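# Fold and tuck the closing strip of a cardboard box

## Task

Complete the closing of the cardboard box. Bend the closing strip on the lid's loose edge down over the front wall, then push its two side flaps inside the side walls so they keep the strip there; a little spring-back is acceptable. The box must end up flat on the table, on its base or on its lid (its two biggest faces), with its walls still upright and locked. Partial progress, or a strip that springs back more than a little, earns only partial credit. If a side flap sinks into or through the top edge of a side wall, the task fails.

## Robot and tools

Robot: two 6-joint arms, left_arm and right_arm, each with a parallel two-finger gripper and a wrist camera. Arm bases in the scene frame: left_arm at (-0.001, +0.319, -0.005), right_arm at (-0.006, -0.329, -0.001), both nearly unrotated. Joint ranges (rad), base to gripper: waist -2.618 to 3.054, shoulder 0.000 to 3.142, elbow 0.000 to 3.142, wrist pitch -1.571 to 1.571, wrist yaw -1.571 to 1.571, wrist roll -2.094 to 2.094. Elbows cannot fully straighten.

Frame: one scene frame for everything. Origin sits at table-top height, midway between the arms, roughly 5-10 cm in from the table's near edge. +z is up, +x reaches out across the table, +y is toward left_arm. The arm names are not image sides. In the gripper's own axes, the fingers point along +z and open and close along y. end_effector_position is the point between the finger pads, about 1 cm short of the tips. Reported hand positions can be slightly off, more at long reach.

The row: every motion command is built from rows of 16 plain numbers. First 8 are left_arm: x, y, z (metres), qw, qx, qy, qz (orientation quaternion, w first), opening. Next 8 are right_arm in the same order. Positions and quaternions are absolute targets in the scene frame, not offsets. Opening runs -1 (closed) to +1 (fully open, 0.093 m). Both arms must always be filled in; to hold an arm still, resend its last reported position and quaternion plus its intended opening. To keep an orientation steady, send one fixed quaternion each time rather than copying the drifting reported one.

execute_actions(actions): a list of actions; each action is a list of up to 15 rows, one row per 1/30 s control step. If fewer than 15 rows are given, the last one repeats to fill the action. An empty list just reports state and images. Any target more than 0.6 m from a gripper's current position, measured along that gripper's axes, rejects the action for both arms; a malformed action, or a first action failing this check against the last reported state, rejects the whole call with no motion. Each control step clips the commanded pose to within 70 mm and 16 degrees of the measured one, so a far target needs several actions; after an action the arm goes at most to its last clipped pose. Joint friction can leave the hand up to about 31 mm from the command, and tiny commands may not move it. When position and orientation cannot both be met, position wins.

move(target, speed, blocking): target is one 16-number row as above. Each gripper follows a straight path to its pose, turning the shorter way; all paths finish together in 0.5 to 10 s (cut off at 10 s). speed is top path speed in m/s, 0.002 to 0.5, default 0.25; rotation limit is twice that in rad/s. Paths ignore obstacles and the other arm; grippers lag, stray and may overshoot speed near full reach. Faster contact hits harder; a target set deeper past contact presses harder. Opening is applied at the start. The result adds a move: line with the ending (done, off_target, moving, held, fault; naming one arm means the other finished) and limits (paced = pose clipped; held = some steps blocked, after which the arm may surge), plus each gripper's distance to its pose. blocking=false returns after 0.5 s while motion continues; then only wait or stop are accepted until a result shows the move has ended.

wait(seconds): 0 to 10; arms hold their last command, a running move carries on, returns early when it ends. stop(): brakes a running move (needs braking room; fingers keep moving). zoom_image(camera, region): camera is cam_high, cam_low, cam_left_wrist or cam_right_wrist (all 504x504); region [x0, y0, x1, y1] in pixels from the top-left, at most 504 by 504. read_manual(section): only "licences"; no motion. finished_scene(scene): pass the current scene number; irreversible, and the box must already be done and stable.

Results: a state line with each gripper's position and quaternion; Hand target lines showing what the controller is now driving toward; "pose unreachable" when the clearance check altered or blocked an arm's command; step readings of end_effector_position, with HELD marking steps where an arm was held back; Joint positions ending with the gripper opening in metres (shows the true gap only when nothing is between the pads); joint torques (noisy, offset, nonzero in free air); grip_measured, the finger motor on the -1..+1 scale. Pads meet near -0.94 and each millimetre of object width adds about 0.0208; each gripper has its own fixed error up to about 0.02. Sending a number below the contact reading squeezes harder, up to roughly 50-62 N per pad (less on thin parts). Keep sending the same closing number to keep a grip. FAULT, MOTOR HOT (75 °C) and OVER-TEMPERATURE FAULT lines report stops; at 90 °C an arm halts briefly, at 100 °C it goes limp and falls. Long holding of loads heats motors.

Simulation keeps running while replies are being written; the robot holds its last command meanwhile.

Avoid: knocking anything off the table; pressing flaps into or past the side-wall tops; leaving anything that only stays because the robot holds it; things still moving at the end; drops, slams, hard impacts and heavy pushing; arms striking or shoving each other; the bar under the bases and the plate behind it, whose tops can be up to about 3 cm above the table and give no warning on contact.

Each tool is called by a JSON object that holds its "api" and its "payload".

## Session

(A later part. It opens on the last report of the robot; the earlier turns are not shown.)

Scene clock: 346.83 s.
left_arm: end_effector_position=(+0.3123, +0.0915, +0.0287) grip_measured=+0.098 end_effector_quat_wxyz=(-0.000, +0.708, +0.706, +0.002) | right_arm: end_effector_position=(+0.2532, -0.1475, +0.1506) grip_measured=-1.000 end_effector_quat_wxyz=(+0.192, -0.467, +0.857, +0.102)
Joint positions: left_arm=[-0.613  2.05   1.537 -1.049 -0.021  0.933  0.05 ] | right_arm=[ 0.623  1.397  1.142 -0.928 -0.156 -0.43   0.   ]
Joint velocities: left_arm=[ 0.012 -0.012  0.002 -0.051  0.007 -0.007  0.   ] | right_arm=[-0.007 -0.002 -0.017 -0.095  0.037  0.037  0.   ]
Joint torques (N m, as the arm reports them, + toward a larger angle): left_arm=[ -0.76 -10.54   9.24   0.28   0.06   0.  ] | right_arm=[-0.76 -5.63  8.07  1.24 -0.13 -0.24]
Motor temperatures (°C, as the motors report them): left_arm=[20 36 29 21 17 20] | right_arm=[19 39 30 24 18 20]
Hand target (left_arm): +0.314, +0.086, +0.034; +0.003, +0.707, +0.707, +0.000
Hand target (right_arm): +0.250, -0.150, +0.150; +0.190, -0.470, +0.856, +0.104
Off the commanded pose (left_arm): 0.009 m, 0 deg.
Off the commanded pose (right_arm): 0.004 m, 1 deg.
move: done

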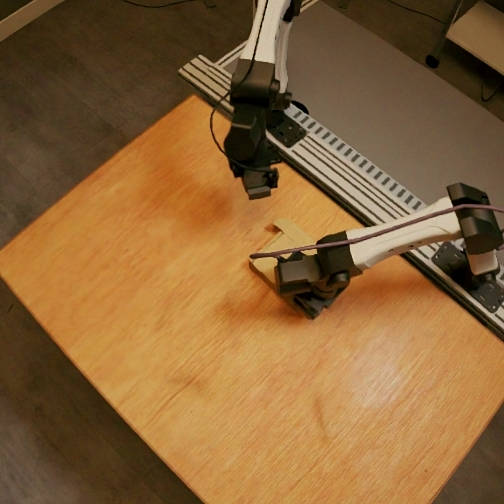

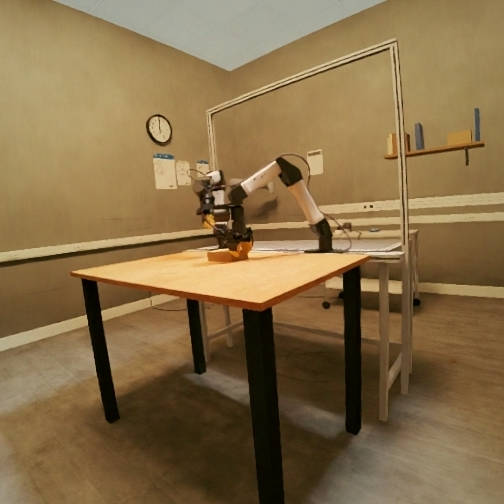

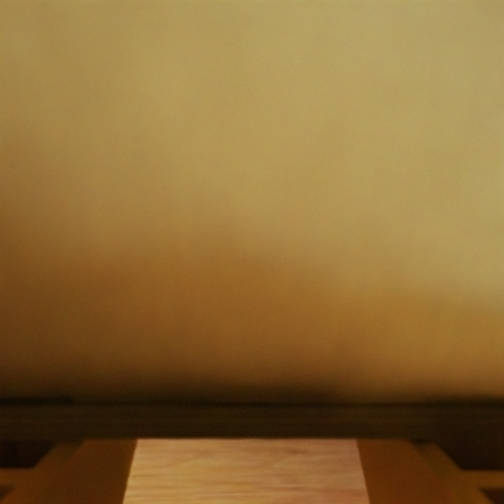

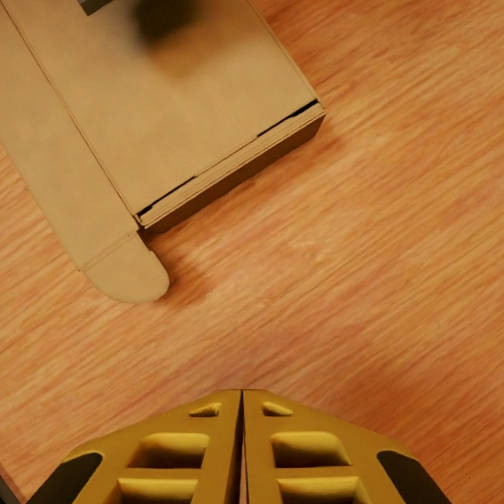

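{"api": "move", "payload": {"target": [0.31, 0.10, 0.095, 0.0, 0.7071, 0.7071, 0.0, 0.1, 0.15, -0.06, 0.07, 0.4769, -0.2604, 0.8259, 0.1504, -1.0], "speed": 0.2}}

{"api": "move", "payload": {"target": [0.305, 0.035, 0.08, 0.0, 0.7071, 0.7071, 0.0, 0.1, 0.16, -0.045, 0.025, 0.4769, -0.2604, 0.8259, 0.1504, -1.0], "speed": 0.1}}

Scene clock: 469.43 s.
left_arm: end_effector_position=(+0.3057, +0.1006, +0.0801) grip_measured=+0.098 end_effector_quat_wxyz=(-0.016, +0.706, +0.708, -0.001) | right_arm: end_effector_position=(+0.1552, -0.0606, +0.0728) grip_measured=-1.000 end_effector_quat_wxyz=(+0.478, -0.263, +0.826, +0.144)
Joint positions: left_arm=[-0.607  2.     1.671 -1.264 -0.021  0.935  0.05 ] | right_arm=[1.445 1.305 0.336 0.27  0.651 0.422 0.   ]
Joint velocities: left_arm=[ 0.017  0.012  0.007  0.037 -0.037 -0.022 -0.001] | right_arm=[ 0.002 -0.032 -0.002 -0.081 -0.007  0.022  0.   ]
Joint torques (N m, as the arm reports them, + toward a larger angle): left_arm=[  0.41 -12.33   9.38   0.21   0.08   0.13] | right_arm=[ 0.51 -2.18  6.54  2.18  0.34 -0.05]
Motor temperatures (°C, as the motors report them): left_arm=[20 43 35 21 17 20] | right_arm=[19 34 30 24 18 20]
Hand target (left_arm): +0.310, +0.100, +0.094; +0.000, +0.707, +0.707, +0.000
Hand target (right_arm): +0.153, -0.061, +0.069; +0.479, -0.260, +0.825, +0.146
Off the commanded pose (left_arm): 0.016 m, 2 deg.
Off the commanded pose (right_arm): 0.006 m, 1 deg.
move: off_target (left_arm)

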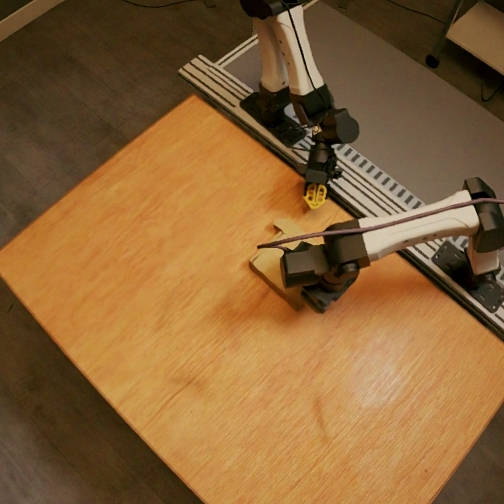

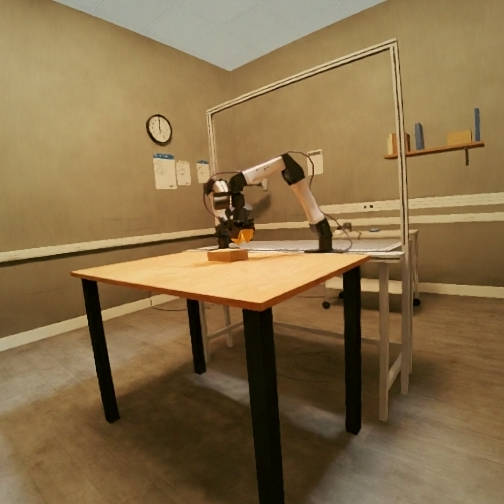

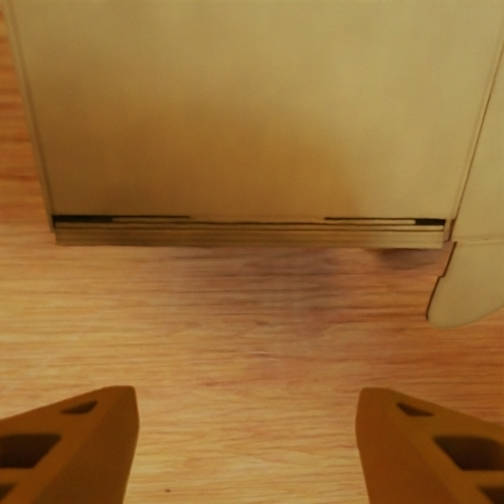

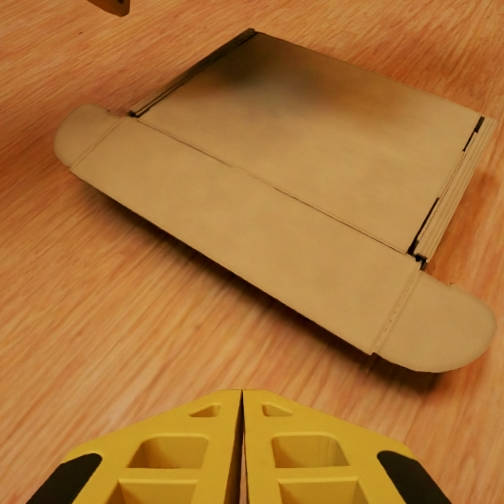

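Scene clock: 470.73 s.
left_arm: end_effector_position=(+0.3055, +0.0393, +0.0736) grip_measured=+0.098 end_effector_quat_wxyz=(-0.004, +0.708, +0.706, +0.001) | right_arm: end_effector_position=(+0.1591, -0.0398, +0.0312) grip_measured=-1.000 end_effector_quat_wxyz=(+0.479, -0.259, +0.825, +0.153)
Joint positions: left_arm=[-0.726  2.141  1.856 -1.286 -0.021  0.82   0.05 ] | right_arm=[1.439 1.626 0.318 0.627 0.638 0.422 0.   ]
Joint velocities: left_arm=[-0.002 -0.007 -0.002  0.037  0.007  0.022 -0.001] | right_arm=[-0.002 -0.017 -0.002  0.022 -0.051  0.007  0.   ]
Joint torques (N m, as the arm reports them, + toward a larger angle): left_arm=[ -0.63 -11.65   9.41   0.24   0.07  -0.02] | right_arm=[-1.01 -3.6   3.9   2.22  0.23 -0.19]
Motor temperatures (°C, as the motors report them): left_arm=[20 43 35 21 17 20] | right_arm=[19 34 30 24 18 20]
Hand target (left_arm): +0.306, +0.035, +0.080; +0.001, +0.707, +0.707, -0.000
Hand target (right_arm): +0.160, -0.045, +0.025; +0.477, -0.260, +0.826, +0.150
Off the commanded pose (left_arm): 0.008 m, 0 deg.
Off the commanded pose (right_arm): 0.008 m, 0 deg.
move: done

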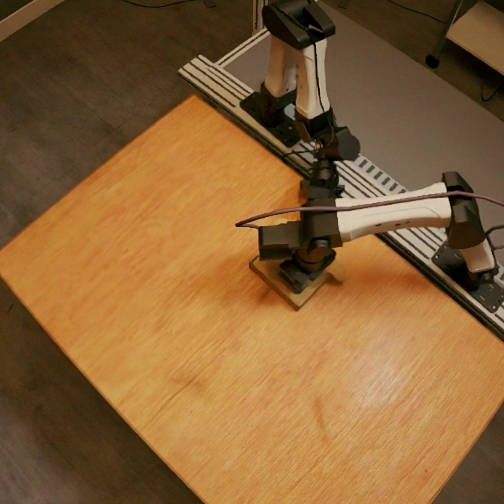

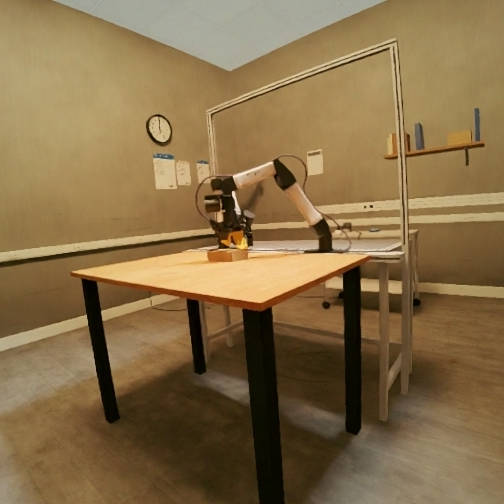

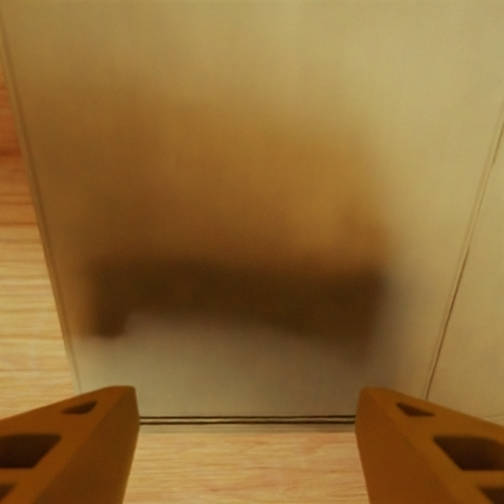

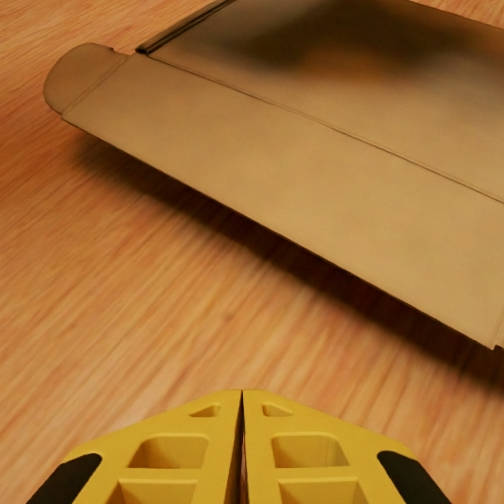

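{"api": "move", "payload": {"target": [0.305, 0.035, 0.042, 0.0, 0.7071, 0.7071, 0.0, 0.1, 0.178, -0.03, 0.016, 0.4769, -0.2604, 0.8259, 0.1504, -1.0], "speed": 0.05}}

Scene clock: 481.40 s.
left_arm: end_effector_position=(+0.3055, +0.0387, +0.0505) grip_measured=+0.098 end_effector_quat_wxyz=(-0.004, +0.707, +0.707, +0.001) | right_arm: end_effector_position=(+0.1747, -0.0384, +0.0135) grip_measured=-1.000 end_effector_quat_wxyz=(+0.474, -0.260, +0.830, +0.141)
Joint positions: left_arm=[-0.726  2.152  1.781 -1.2   -0.021  0.818  0.05 ] | right_arm=[1.376 1.745 0.335 0.726 0.599 0.383 0.   ]
Joint velocities: left_arm=[ 0.002 -0.007  0.007 -0.051 -0.037  0.007 -0.   ] | right_arm=[-0.002 -0.002  0.007 -0.066 -0.095 -0.037  0.   ]
Joint torques (N m, as the arm reports them, + toward a larger angle): left_arm=[ -0.62 -11.56   4.65   0.78   0.06   0.03] | right_arm=[-0.94 -4.    7.29  2.21  0.17 -0.25]
Motor temperatures (°C, as the motors report them): left_arm=[20 44 35 21 17 20] | right_arm=[19 33 29 26 18 20]
Hand target (left_arm): +0.305, +0.035, +0.042; -0.000, +0.707, +0.707, -0.000
Hand target (right_arm): +0.178, -0.030, +0.017; +0.477, -0.260, +0.826, +0.151
Off the commanded pose (left_arm): 0.009 m, 0 deg.
Off the commanded pose (right_arm): 0.009 m, 1 deg.
move: done

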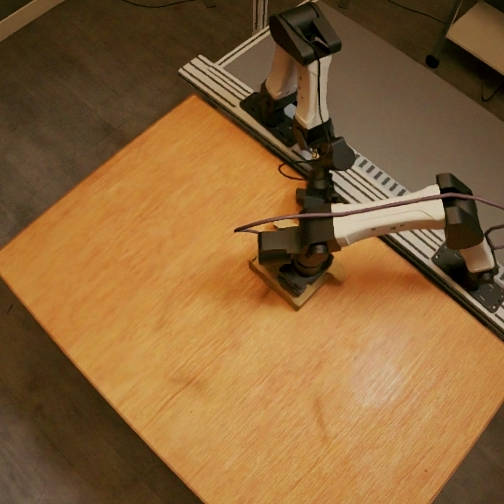

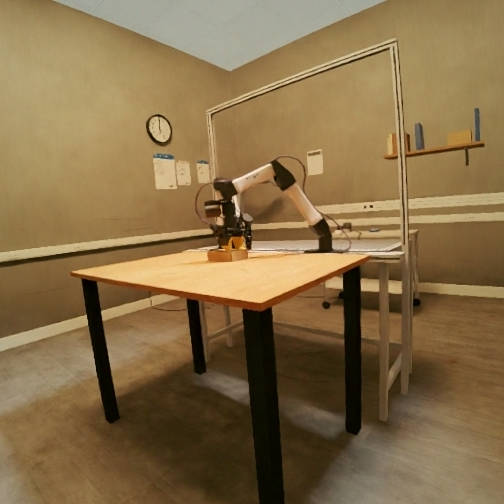

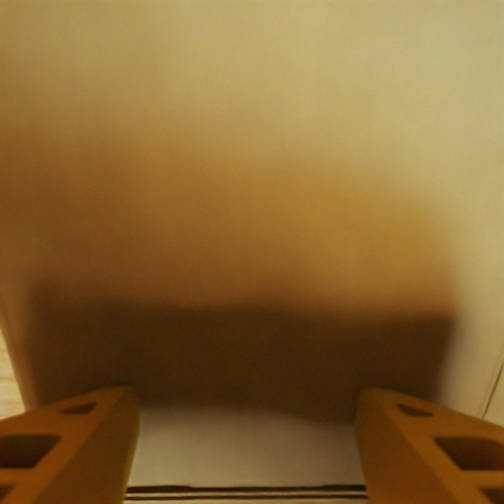

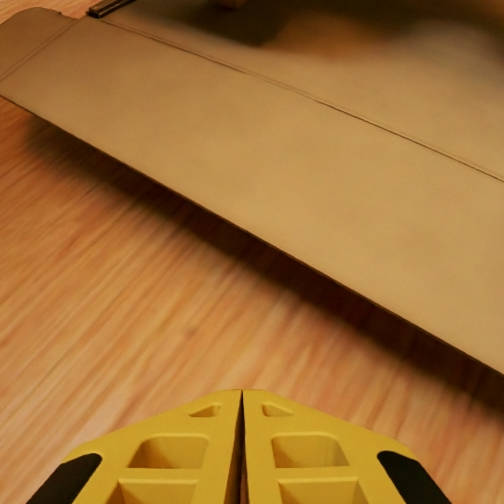

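{"api": "move", "payload": {"target": [0.305, 0.035, 0.034, 0.0, 0.7071, 0.7071, 0.0, 0.1, 0.203, -0.018, 0.019, 0.4769, -0.2604, 0.8259, 0.1504, -1.0], "speed": 0.03}}

Scene clock: 486.57 s.
left_arm: end_effector_position=(+0.3064, +0.0386, +0.0487) grip_measured=+0.098 end_effector_quat_wxyz=(-0.002, +0.707, +0.707, +0.003) | right_arm: end_effector_position=(+0.1977, -0.0249, +0.0150) grip_measured=-1.000 end_effector_quat_wxyz=(+0.470, -0.262, +0.830, +0.144)
Joint positions: left_arm=[-0.726  2.152  1.774 -1.189 -0.025  0.817  0.05 ] | right_arm=[1.293 1.791 0.407 0.731 0.523 0.324 0.   ]
Joint velocities: left_arm=[ 0.007 -0.007  0.002  0.007 -0.007 -0.066  0.   ] | right_arm=[ 0.002  0.012  0.002  0.022 -0.007 -0.037  0.   ]
Joint torques (N m, as the arm reports them, + toward a larger angle): left_arm=[ -0.53 -11.     3.47   0.92   0.09   0.  ] | right_arm=[-0.91 -4.72  7.65  2.22  0.17 -0.28]
Motor temperatures (°C, as the motors report them): left_arm=[20 44 34 21 17 20] | right_arm=[19 33 29 26 18 20]
Hand target (left_arm): +0.305, +0.036, +0.034; -0.001, +0.707, +0.707, -0.000
Hand target (right_arm): +0.203, -0.018, +0.019; +0.476, -0.260, +0.826, +0.150
Off the commanded pose (left_arm): 0.015 m, 0 deg.
Off the commanded pose (right_arm): 0.010 m, 1 deg.
move: off_target (left_arm)

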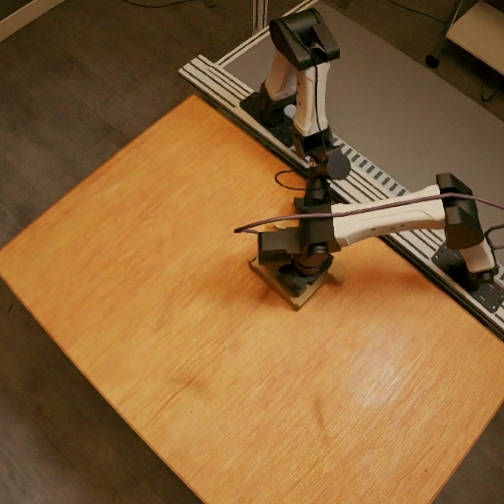

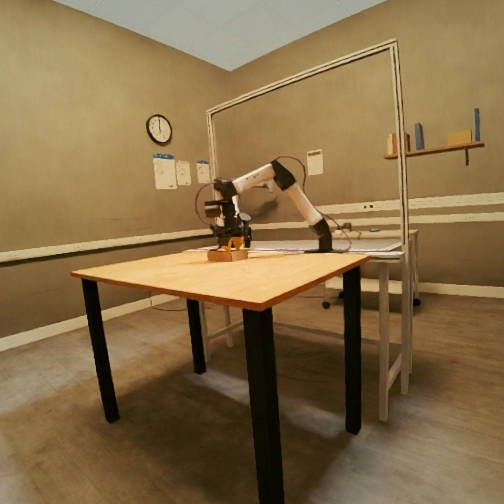

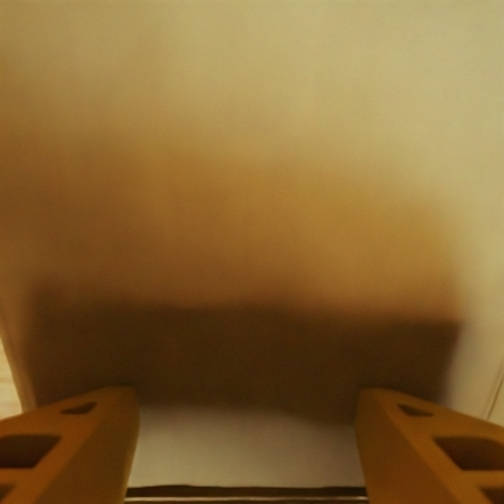

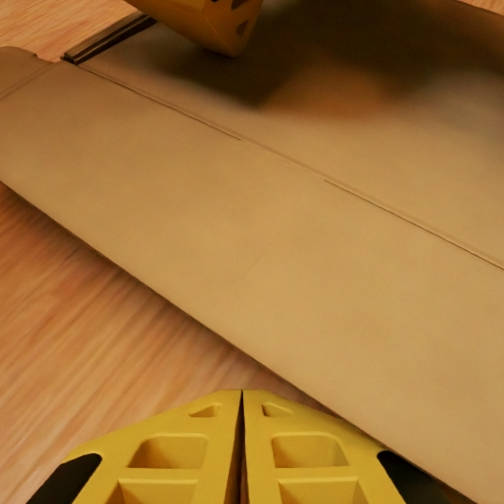

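{"api": "move", "payload": {"target": [0.305, 0.035, 0.034, 0.0, 0.7071, 0.7071, 0.0, 0.1, 0.218, -0.010, 0.021, 0.4769, -0.2604, 0.8259, 0.1504, -1.0], "speed": 0.03}}

Scene clock: 491.27 s.
left_arm: end_effector_position=(+0.3120, +0.0350, +0.0496) grip_measured=+0.098 end_effector_quat_wxyz=(+0.012, +0.706, +0.708, +0.007) | right_arm: end_effector_position=(+0.2111, -0.0187, +0.0146) grip_measured=-1.000 end_effector_quat_wxyz=(+0.468, -0.262, +0.832, +0.143)
Joint positions: left_arm=[-0.726  2.15   1.774 -1.163 -0.032  0.816  0.05 ] | right_arm=[1.252 1.82  0.452 0.721 0.489 0.3   0.   ]
Joint velocities: left_arm=[ 0.002 -0.007 -0.012 -0.022 -0.037 -0.066  0.001] | right_arm=[-0.007  0.012 -0.002 -0.007 -0.081 -0.007  0.   ]
Joint torques (N m, as the arm reports them, + toward a larger angle): left_arm=[ -0.59 -10.87   3.44   0.74   0.16   0.01] | right_arm=[-1.08 -5.23  8.5   2.23  0.15 -0.29]
Motor temperatures (°C, as the motors report them): left_arm=[20 44 34 21 17 20] | right_arm=[19 33 29 27 18 20]
Hand target (left_arm): +0.305, +0.035, +0.034; -0.000, +0.707, +0.707, +0.000
Hand target (right_arm): +0.218, -0.010, +0.021; +0.477, -0.260, +0.826, +0.150
Off the commanded pose (left_arm): 0.017 m, 2 deg.
Off the commanded pose (right_arm): 0.013 m, 2 deg.
move: off_target (left_arm, right_arm)

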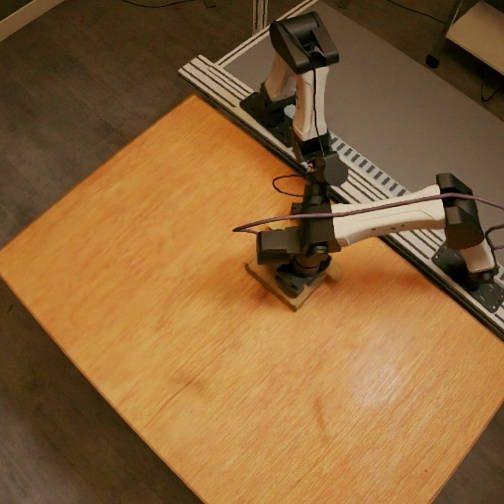

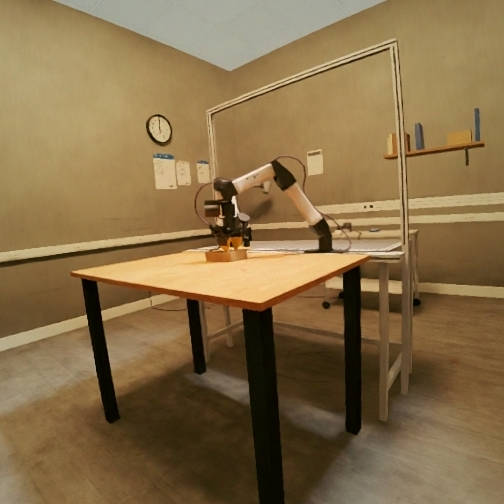

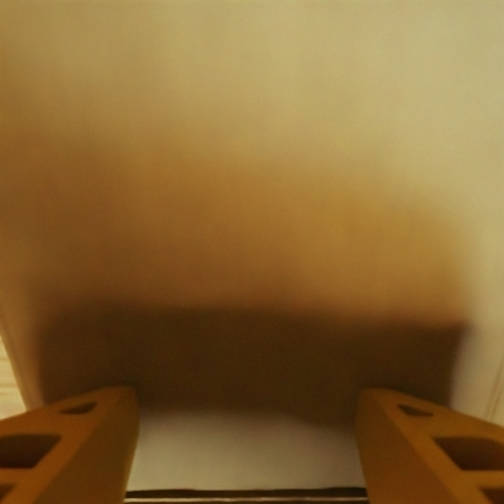

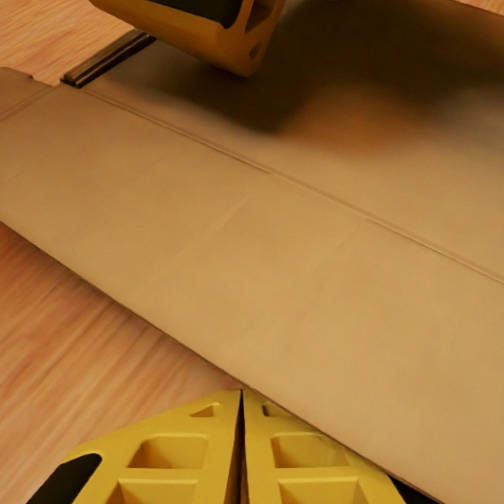

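{"api": "move", "payload": {"target": [0.305, 0.035, 0.034, 0.0, 0.7071, 0.7071, 0.0, 0.1, 0.213, -0.016, 0.05, 0.4769, -0.2604, 0.8259, 0.1504, -1.0], "speed": 0.03}}

Scene clock: 496.77 s.
left_arm: end_effector_position=(+0.3127, +0.0342, +0.0496) grip_measured=+0.098 end_effector_quat_wxyz=(+0.014, +0.706, +0.708, +0.006) | right_arm: end_effector_position=(+0.2083, -0.0257, +0.0347) grip_measured=-1.000 end_effector_quat_wxyz=(+0.464, -0.265, +0.834, +0.139)
Joint positions: left_arm=[-0.726  2.15   1.774 -1.158 -0.031  0.816  0.05 ] | right_arm=[1.252 1.687 0.452 0.574 0.488 0.299 0.   ]
Joint velocities: left_arm=[ 0.012 -0.007 -0.012  0.022 -0.022 -0.051 -0.001] | right_arm=[ 0.007 -0.002 -0.002 -0.095  0.007 -0.022  0.   ]
Joint torques (N m, as the arm reports them, + toward a larger angle): left_arm=[ -0.61 -10.9    3.45   0.72   0.13   0.02] | right_arm=[-0.32 -6.94  9.38  2.05  0.25 -0.23]
Motor temperatures (°C, as the motors report them): left_arm=[20 45 33 21 17 20] | right_arm=[19 33 29 27 18 20]
Hand target (left_arm): +0.305, +0.035, +0.034; -0.000, +0.707, +0.707, +0.000
Hand target (right_arm): +0.213, -0.017, +0.050; +0.477, -0.260, +0.826, +0.150
Off the commanded pose (left_arm): 0.017 m, 2 deg.
Off the commanded pose (right_arm): 0.019 m, 2 deg.
move: off_target (left_arm, right_arm)

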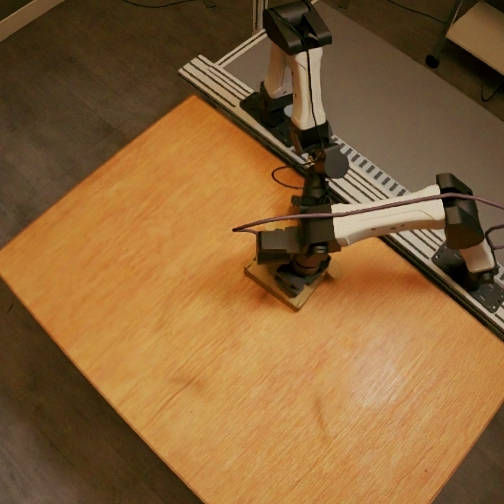

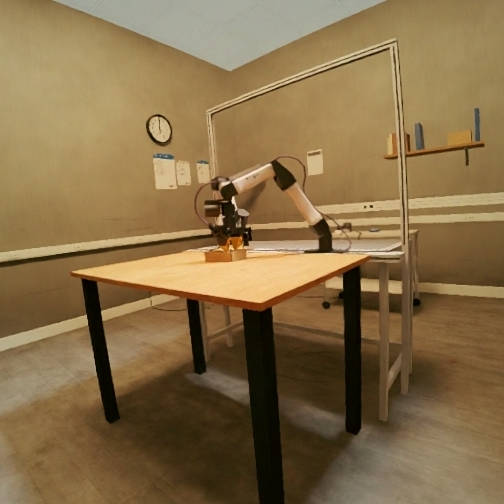

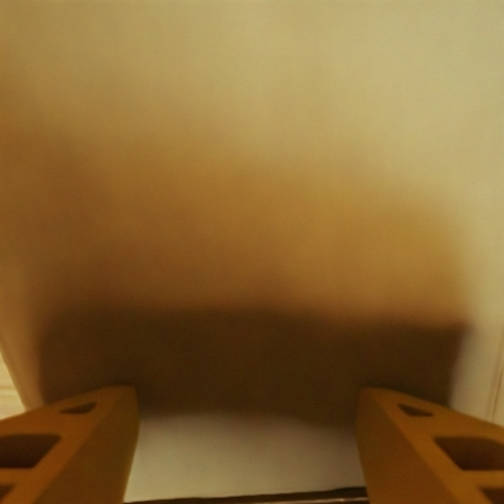

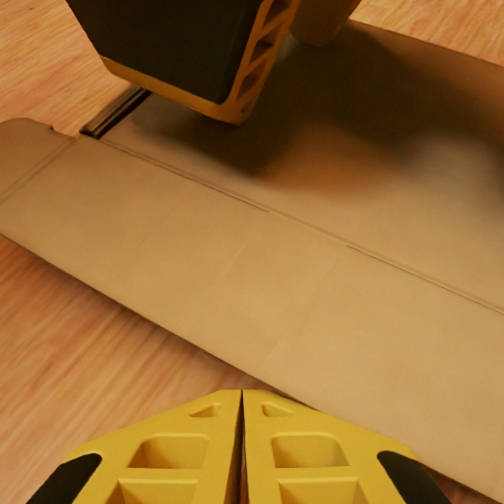

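{"api": "move", "payload": {"target": [0.305, 0.035, 0.034, 0.0, 0.7071, 0.7071, 0.0, 0.1, 0.18, -0.03, 0.03, 0.4981, -0.0755, 0.8627, 0.0436, -1.0], "speed": 0.1}}

Scene clock: 520.90 s.
left_arm: end_effector_position=(+0.3127, +0.0342, +0.0496) grip_measured=+0.098 end_effector_quat_wxyz=(+0.014, +0.706, +0.708, +0.006) | right_arm: end_effector_position=(+0.1819, -0.0358, +0.0303) grip_measured=-1.000 end_effector_quat_wxyz=(+0.495, -0.079, +0.864, +0.041)
Joint positions: left_arm=[-0.726  2.15   1.774 -1.158 -0.031  0.816  0.05 ] | right_arm=[1.49  1.809 0.677 0.05  0.961 0.952 0.   ]
Joint velocities: left_arm=[-0.002 -0.007 -0.002  0.007 -0.051  0.022 -0.001] | right_arm=[ 0.002 -0.002 -0.007  0.007 -0.051 -0.022  0.   ]
Joint torques (N m, as the arm reports them, + toward a larger angle): left_arm=[ -0.56 -10.9    3.48   0.71   0.12   0.  ] | right_arm=[ 0.52 -5.43  8.36  1.19  0.59 -0.04]
Motor temperatures (°C, as the motors report them): left_arm=[20 45 31 21 17 20] | right_arm=[19 35 30 27 18 20]
Hand target (left_arm): +0.305, +0.035, +0.034; -0.000, +0.707, +0.707, +0.000
Hand target (right_arm): +0.180, -0.030, +0.032; +0.498, -0.077, +0.862, +0.044
Off the commanded pose (left_arm): 0.017 m, 2 deg.
Off the commanded pose (right_arm): 0.006 m, 1 deg.
move: off_target (left_arm)

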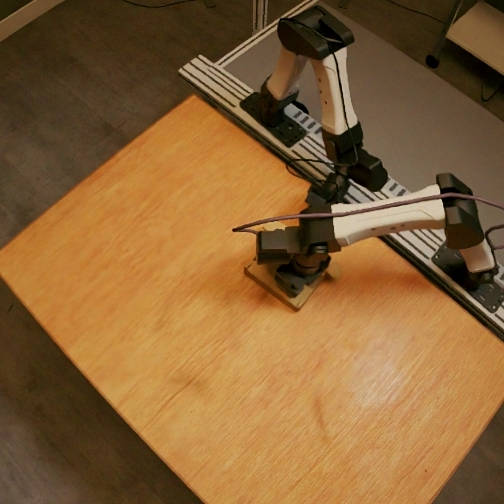

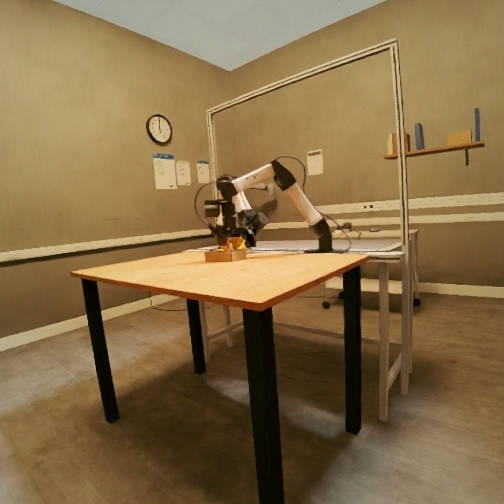

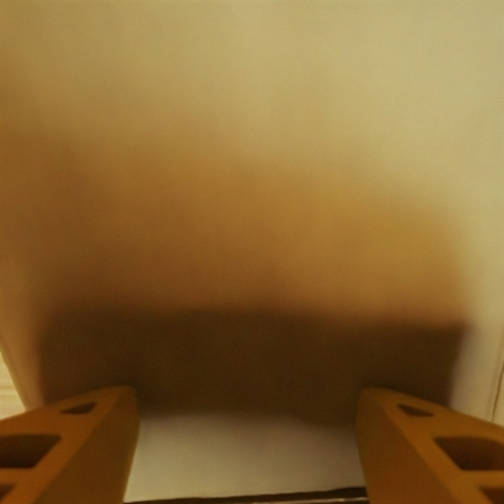

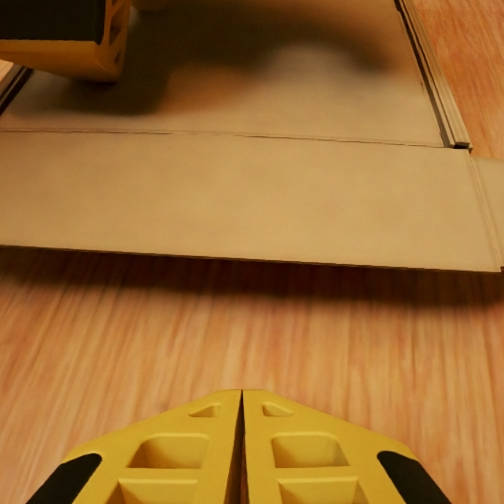

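{"api": "execute_actions", "payload": {"actions": []}}

Scene clock: 539.47 s.
left_arm: end_effector_position=(+0.3127, +0.0342, +0.0496) grip_measured=+0.098 end_effector_quat_wxyz=(+0.014, +0.706, +0.708, +0.006) | right_arm: end_effector_position=(+0.1819, -0.0363, +0.0301) grip_measured=-1.000 end_effector_quat_wxyz=(+0.495, -0.078, +0.864, +0.041)
Joint positions: left_arm=[-0.726  2.15   1.774 -1.158 -0.031  0.816  0.05 ] | right_arm=[1.49  1.809 0.677 0.046 0.962 0.955 0.   ]
Joint velocities: left_arm=[-0.002  0.002 -0.012 -0.007  0.007  0.051 -0.   ] | right_arm=[ 0.002 -0.007 -0.007 -0.037 -0.007  0.022  0.   ]
Joint torques (N m, as the arm reports them, + toward a larger angle): left_arm=[ -0.63 -10.82   3.56   0.72   0.12   0.01] | right_arm=[ 0.53 -5.41  8.44  1.21  0.59 -0.06]
Motor temperatures (°C, as the motors report them): left_arm=[20 46 30 21 17 20] | right_arm=[19 35 30 26 18 20]
Hand target (left_arm): +0.305, +0.035, +0.034; -0.000, +0.707, +0.707, +0.000
Hand target (right_arm): +0.180, -0.030, +0.032; +0.498, -0.077, +0.862, +0.044
Off the commanded pose (left_arm): 0.017 m, 2 deg.
Off the commanded pose (right_arm): 0.007 m, 1 deg.

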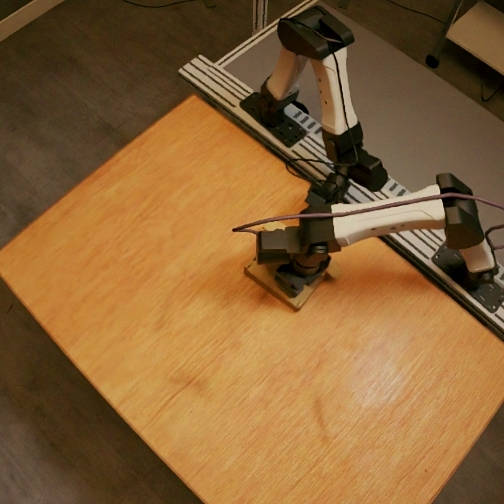

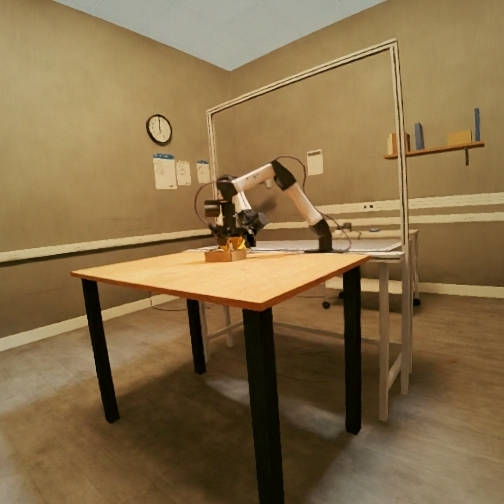

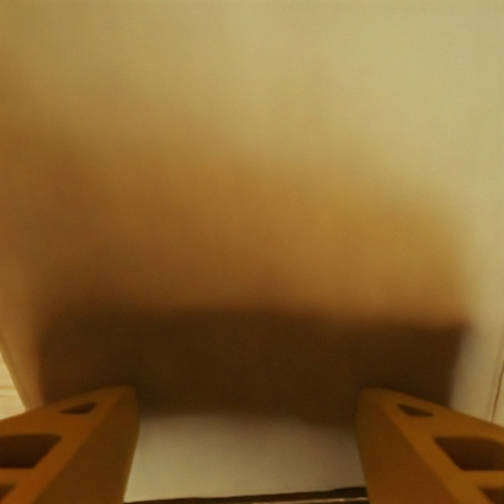

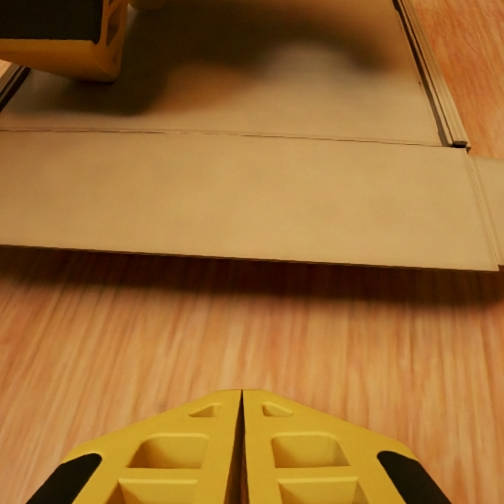

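{"api": "move", "payload": {"target": [0.305,0.035,0.034,0,0.7071,0.7071,0,0.1, 0.185,-0.03,0.016,0.4981,-0.0755,0.8627,0.0436,-1], "speed": 0.05}}

{"api": "move", "payload": {"target": [0.305,0.035,0.034,0,0.7071,0.7071,0,0.1, 0.212,-0.03,0.016,0.4981,-0.0755,0.8627,0.0436,-1], "speed": 0.03}}

Scene clock: 548.17 s.
left_arm: end_effector_position=(+0.3127, +0.0342, +0.0496) grip_measured=+0.098 end_effector_quat_wxyz=(+0.014, +0.706, +0.708, +0.006) | right_arm: end_effector_position=(+0.1823, -0.0329, +0.0164) grip_measured=-1.000 end_effector_quat_wxyz=(+0.495, -0.079, +0.864, +0.040)
Joint positions: left_arm=[-0.726  2.15   1.774 -1.158 -0.031  0.816  0.05 ] | right_arm=[1.49  1.87  0.677 0.106 0.962 0.955 0.   ]
Joint velocities: left_arm=[ 0.012  0.017 -0.017 -0.037 -0.022 -0.037 -0.   ] | right_arm=[-0.012 -0.002 -0.002  0.007 -0.007 -0.051  0.   ]
Joint torques (N m, as the arm reports them, + toward a larger angle): left_arm=[ -0.49 -10.88   3.47   0.73   0.15   0.01] | right_arm=[-0.79 -5.77  6.38  1.52  0.52 -0.22]
Motor temperatures (°C, as the motors report them): left_arm=[20 46 29 21 17 20] | right_arm=[19 35 30 25 18 20]
Hand target (left_arm): +0.305, +0.035, +0.034; -0.000, +0.707, +0.707, +0.000
Hand target (right_arm): +0.185, -0.030, +0.016; +0.498, -0.075, +0.863, +0.043
Off the commanded pose (left_arm): 0.017 m, 2 deg.
Off the commanded pose (right_arm): 0.004 m, 1 deg.
move: off_target (left_arm)

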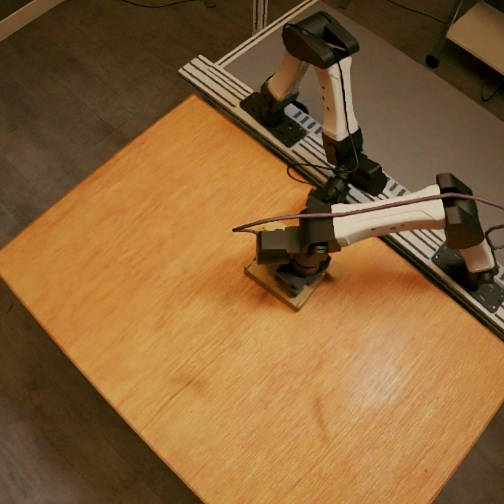

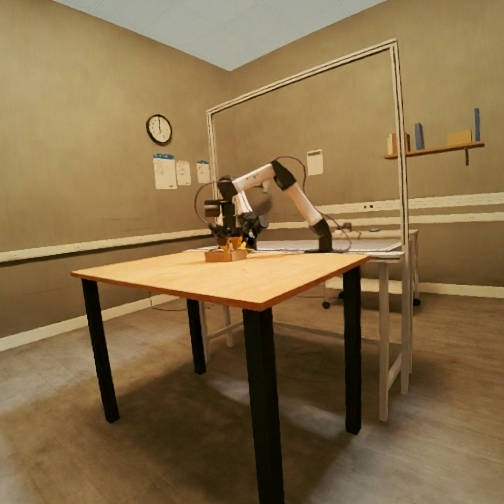

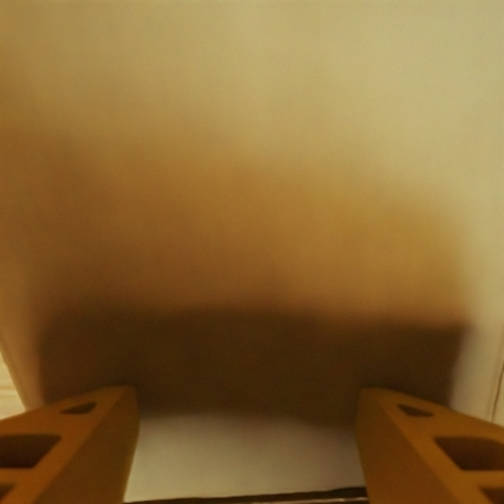

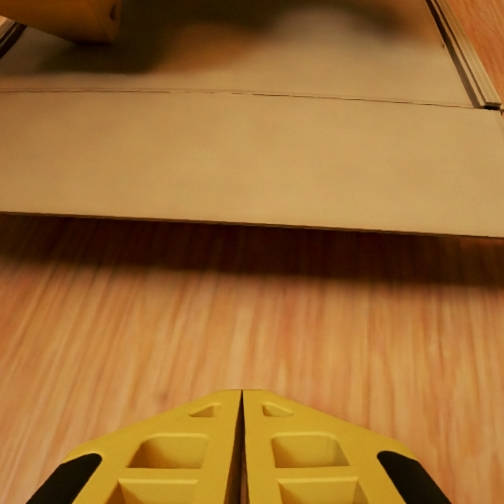

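Scene clock: 549.53 s.
left_arm: end_effector_position=(+0.3127, +0.0342, +0.0496) grip_measured=+0.098 end_effector_quat_wxyz=(+0.014, +0.706, +0.708, +0.006) | right_arm: end_effector_position=(+0.2095, -0.0306, +0.0185) grip_measured=-1.000 end_effector_quat_wxyz=(+0.497, -0.074, +0.863, +0.042)
Joint positions: left_arm=[-0.726  2.15   1.774 -1.158 -0.031  0.816  0.05 ] | right_arm=[1.399 1.884 0.677 0.232 0.92  0.828 0.   ]
Joint velocities: left_arm=[-0.002 -0.012  0.017 -0.007 -0.022 -0.037 -0.001] | right_arm=[ 0.007 -0.007 -0.007  0.095 -0.066  0.007  0.   ]
Joint torques (N m, as the arm reports them, + toward a larger angle): left_arm=[ -0.51 -10.83   3.51   0.74   0.12   0.02] | right_arm=[-0.89 -5.93  5.77  1.69  0.39 -0.23]
Motor temperatures (°C, as the motors report them): left_arm=[20 46 29 21 17 20] | right_arm=[19 35 30 26 18 20]
Hand target (left_arm): +0.305, +0.035, +0.034; -0.000, +0.707, +0.707, +0.000
Hand target (right_arm): +0.212, -0.030, +0.016; +0.498, -0.075, +0.863, +0.043
Off the commanded pose (left_arm): 0.017 m, 2 deg.
Off the commanded pose (right_arm): 0.004 m, 0 deg.
move: off_target (left_arm)

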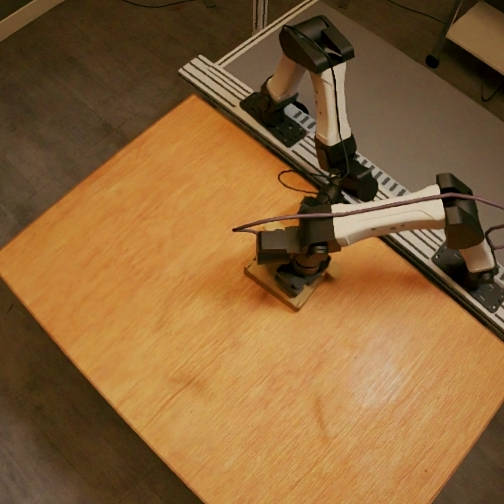

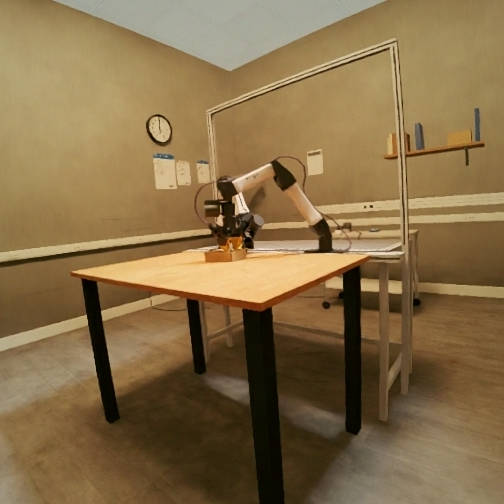

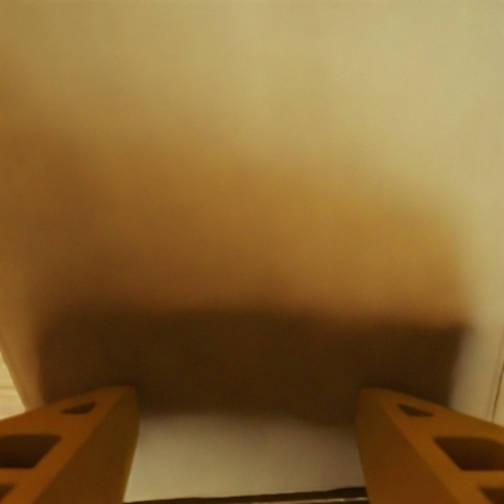

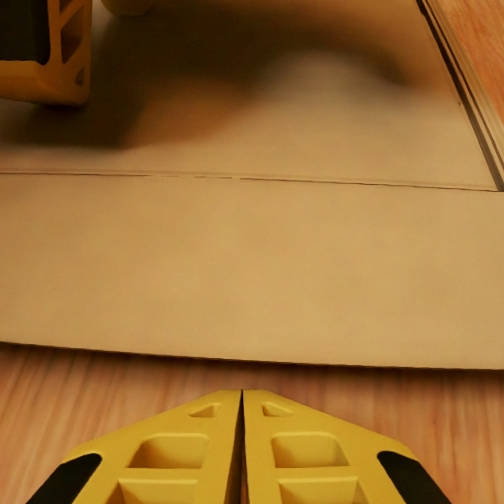

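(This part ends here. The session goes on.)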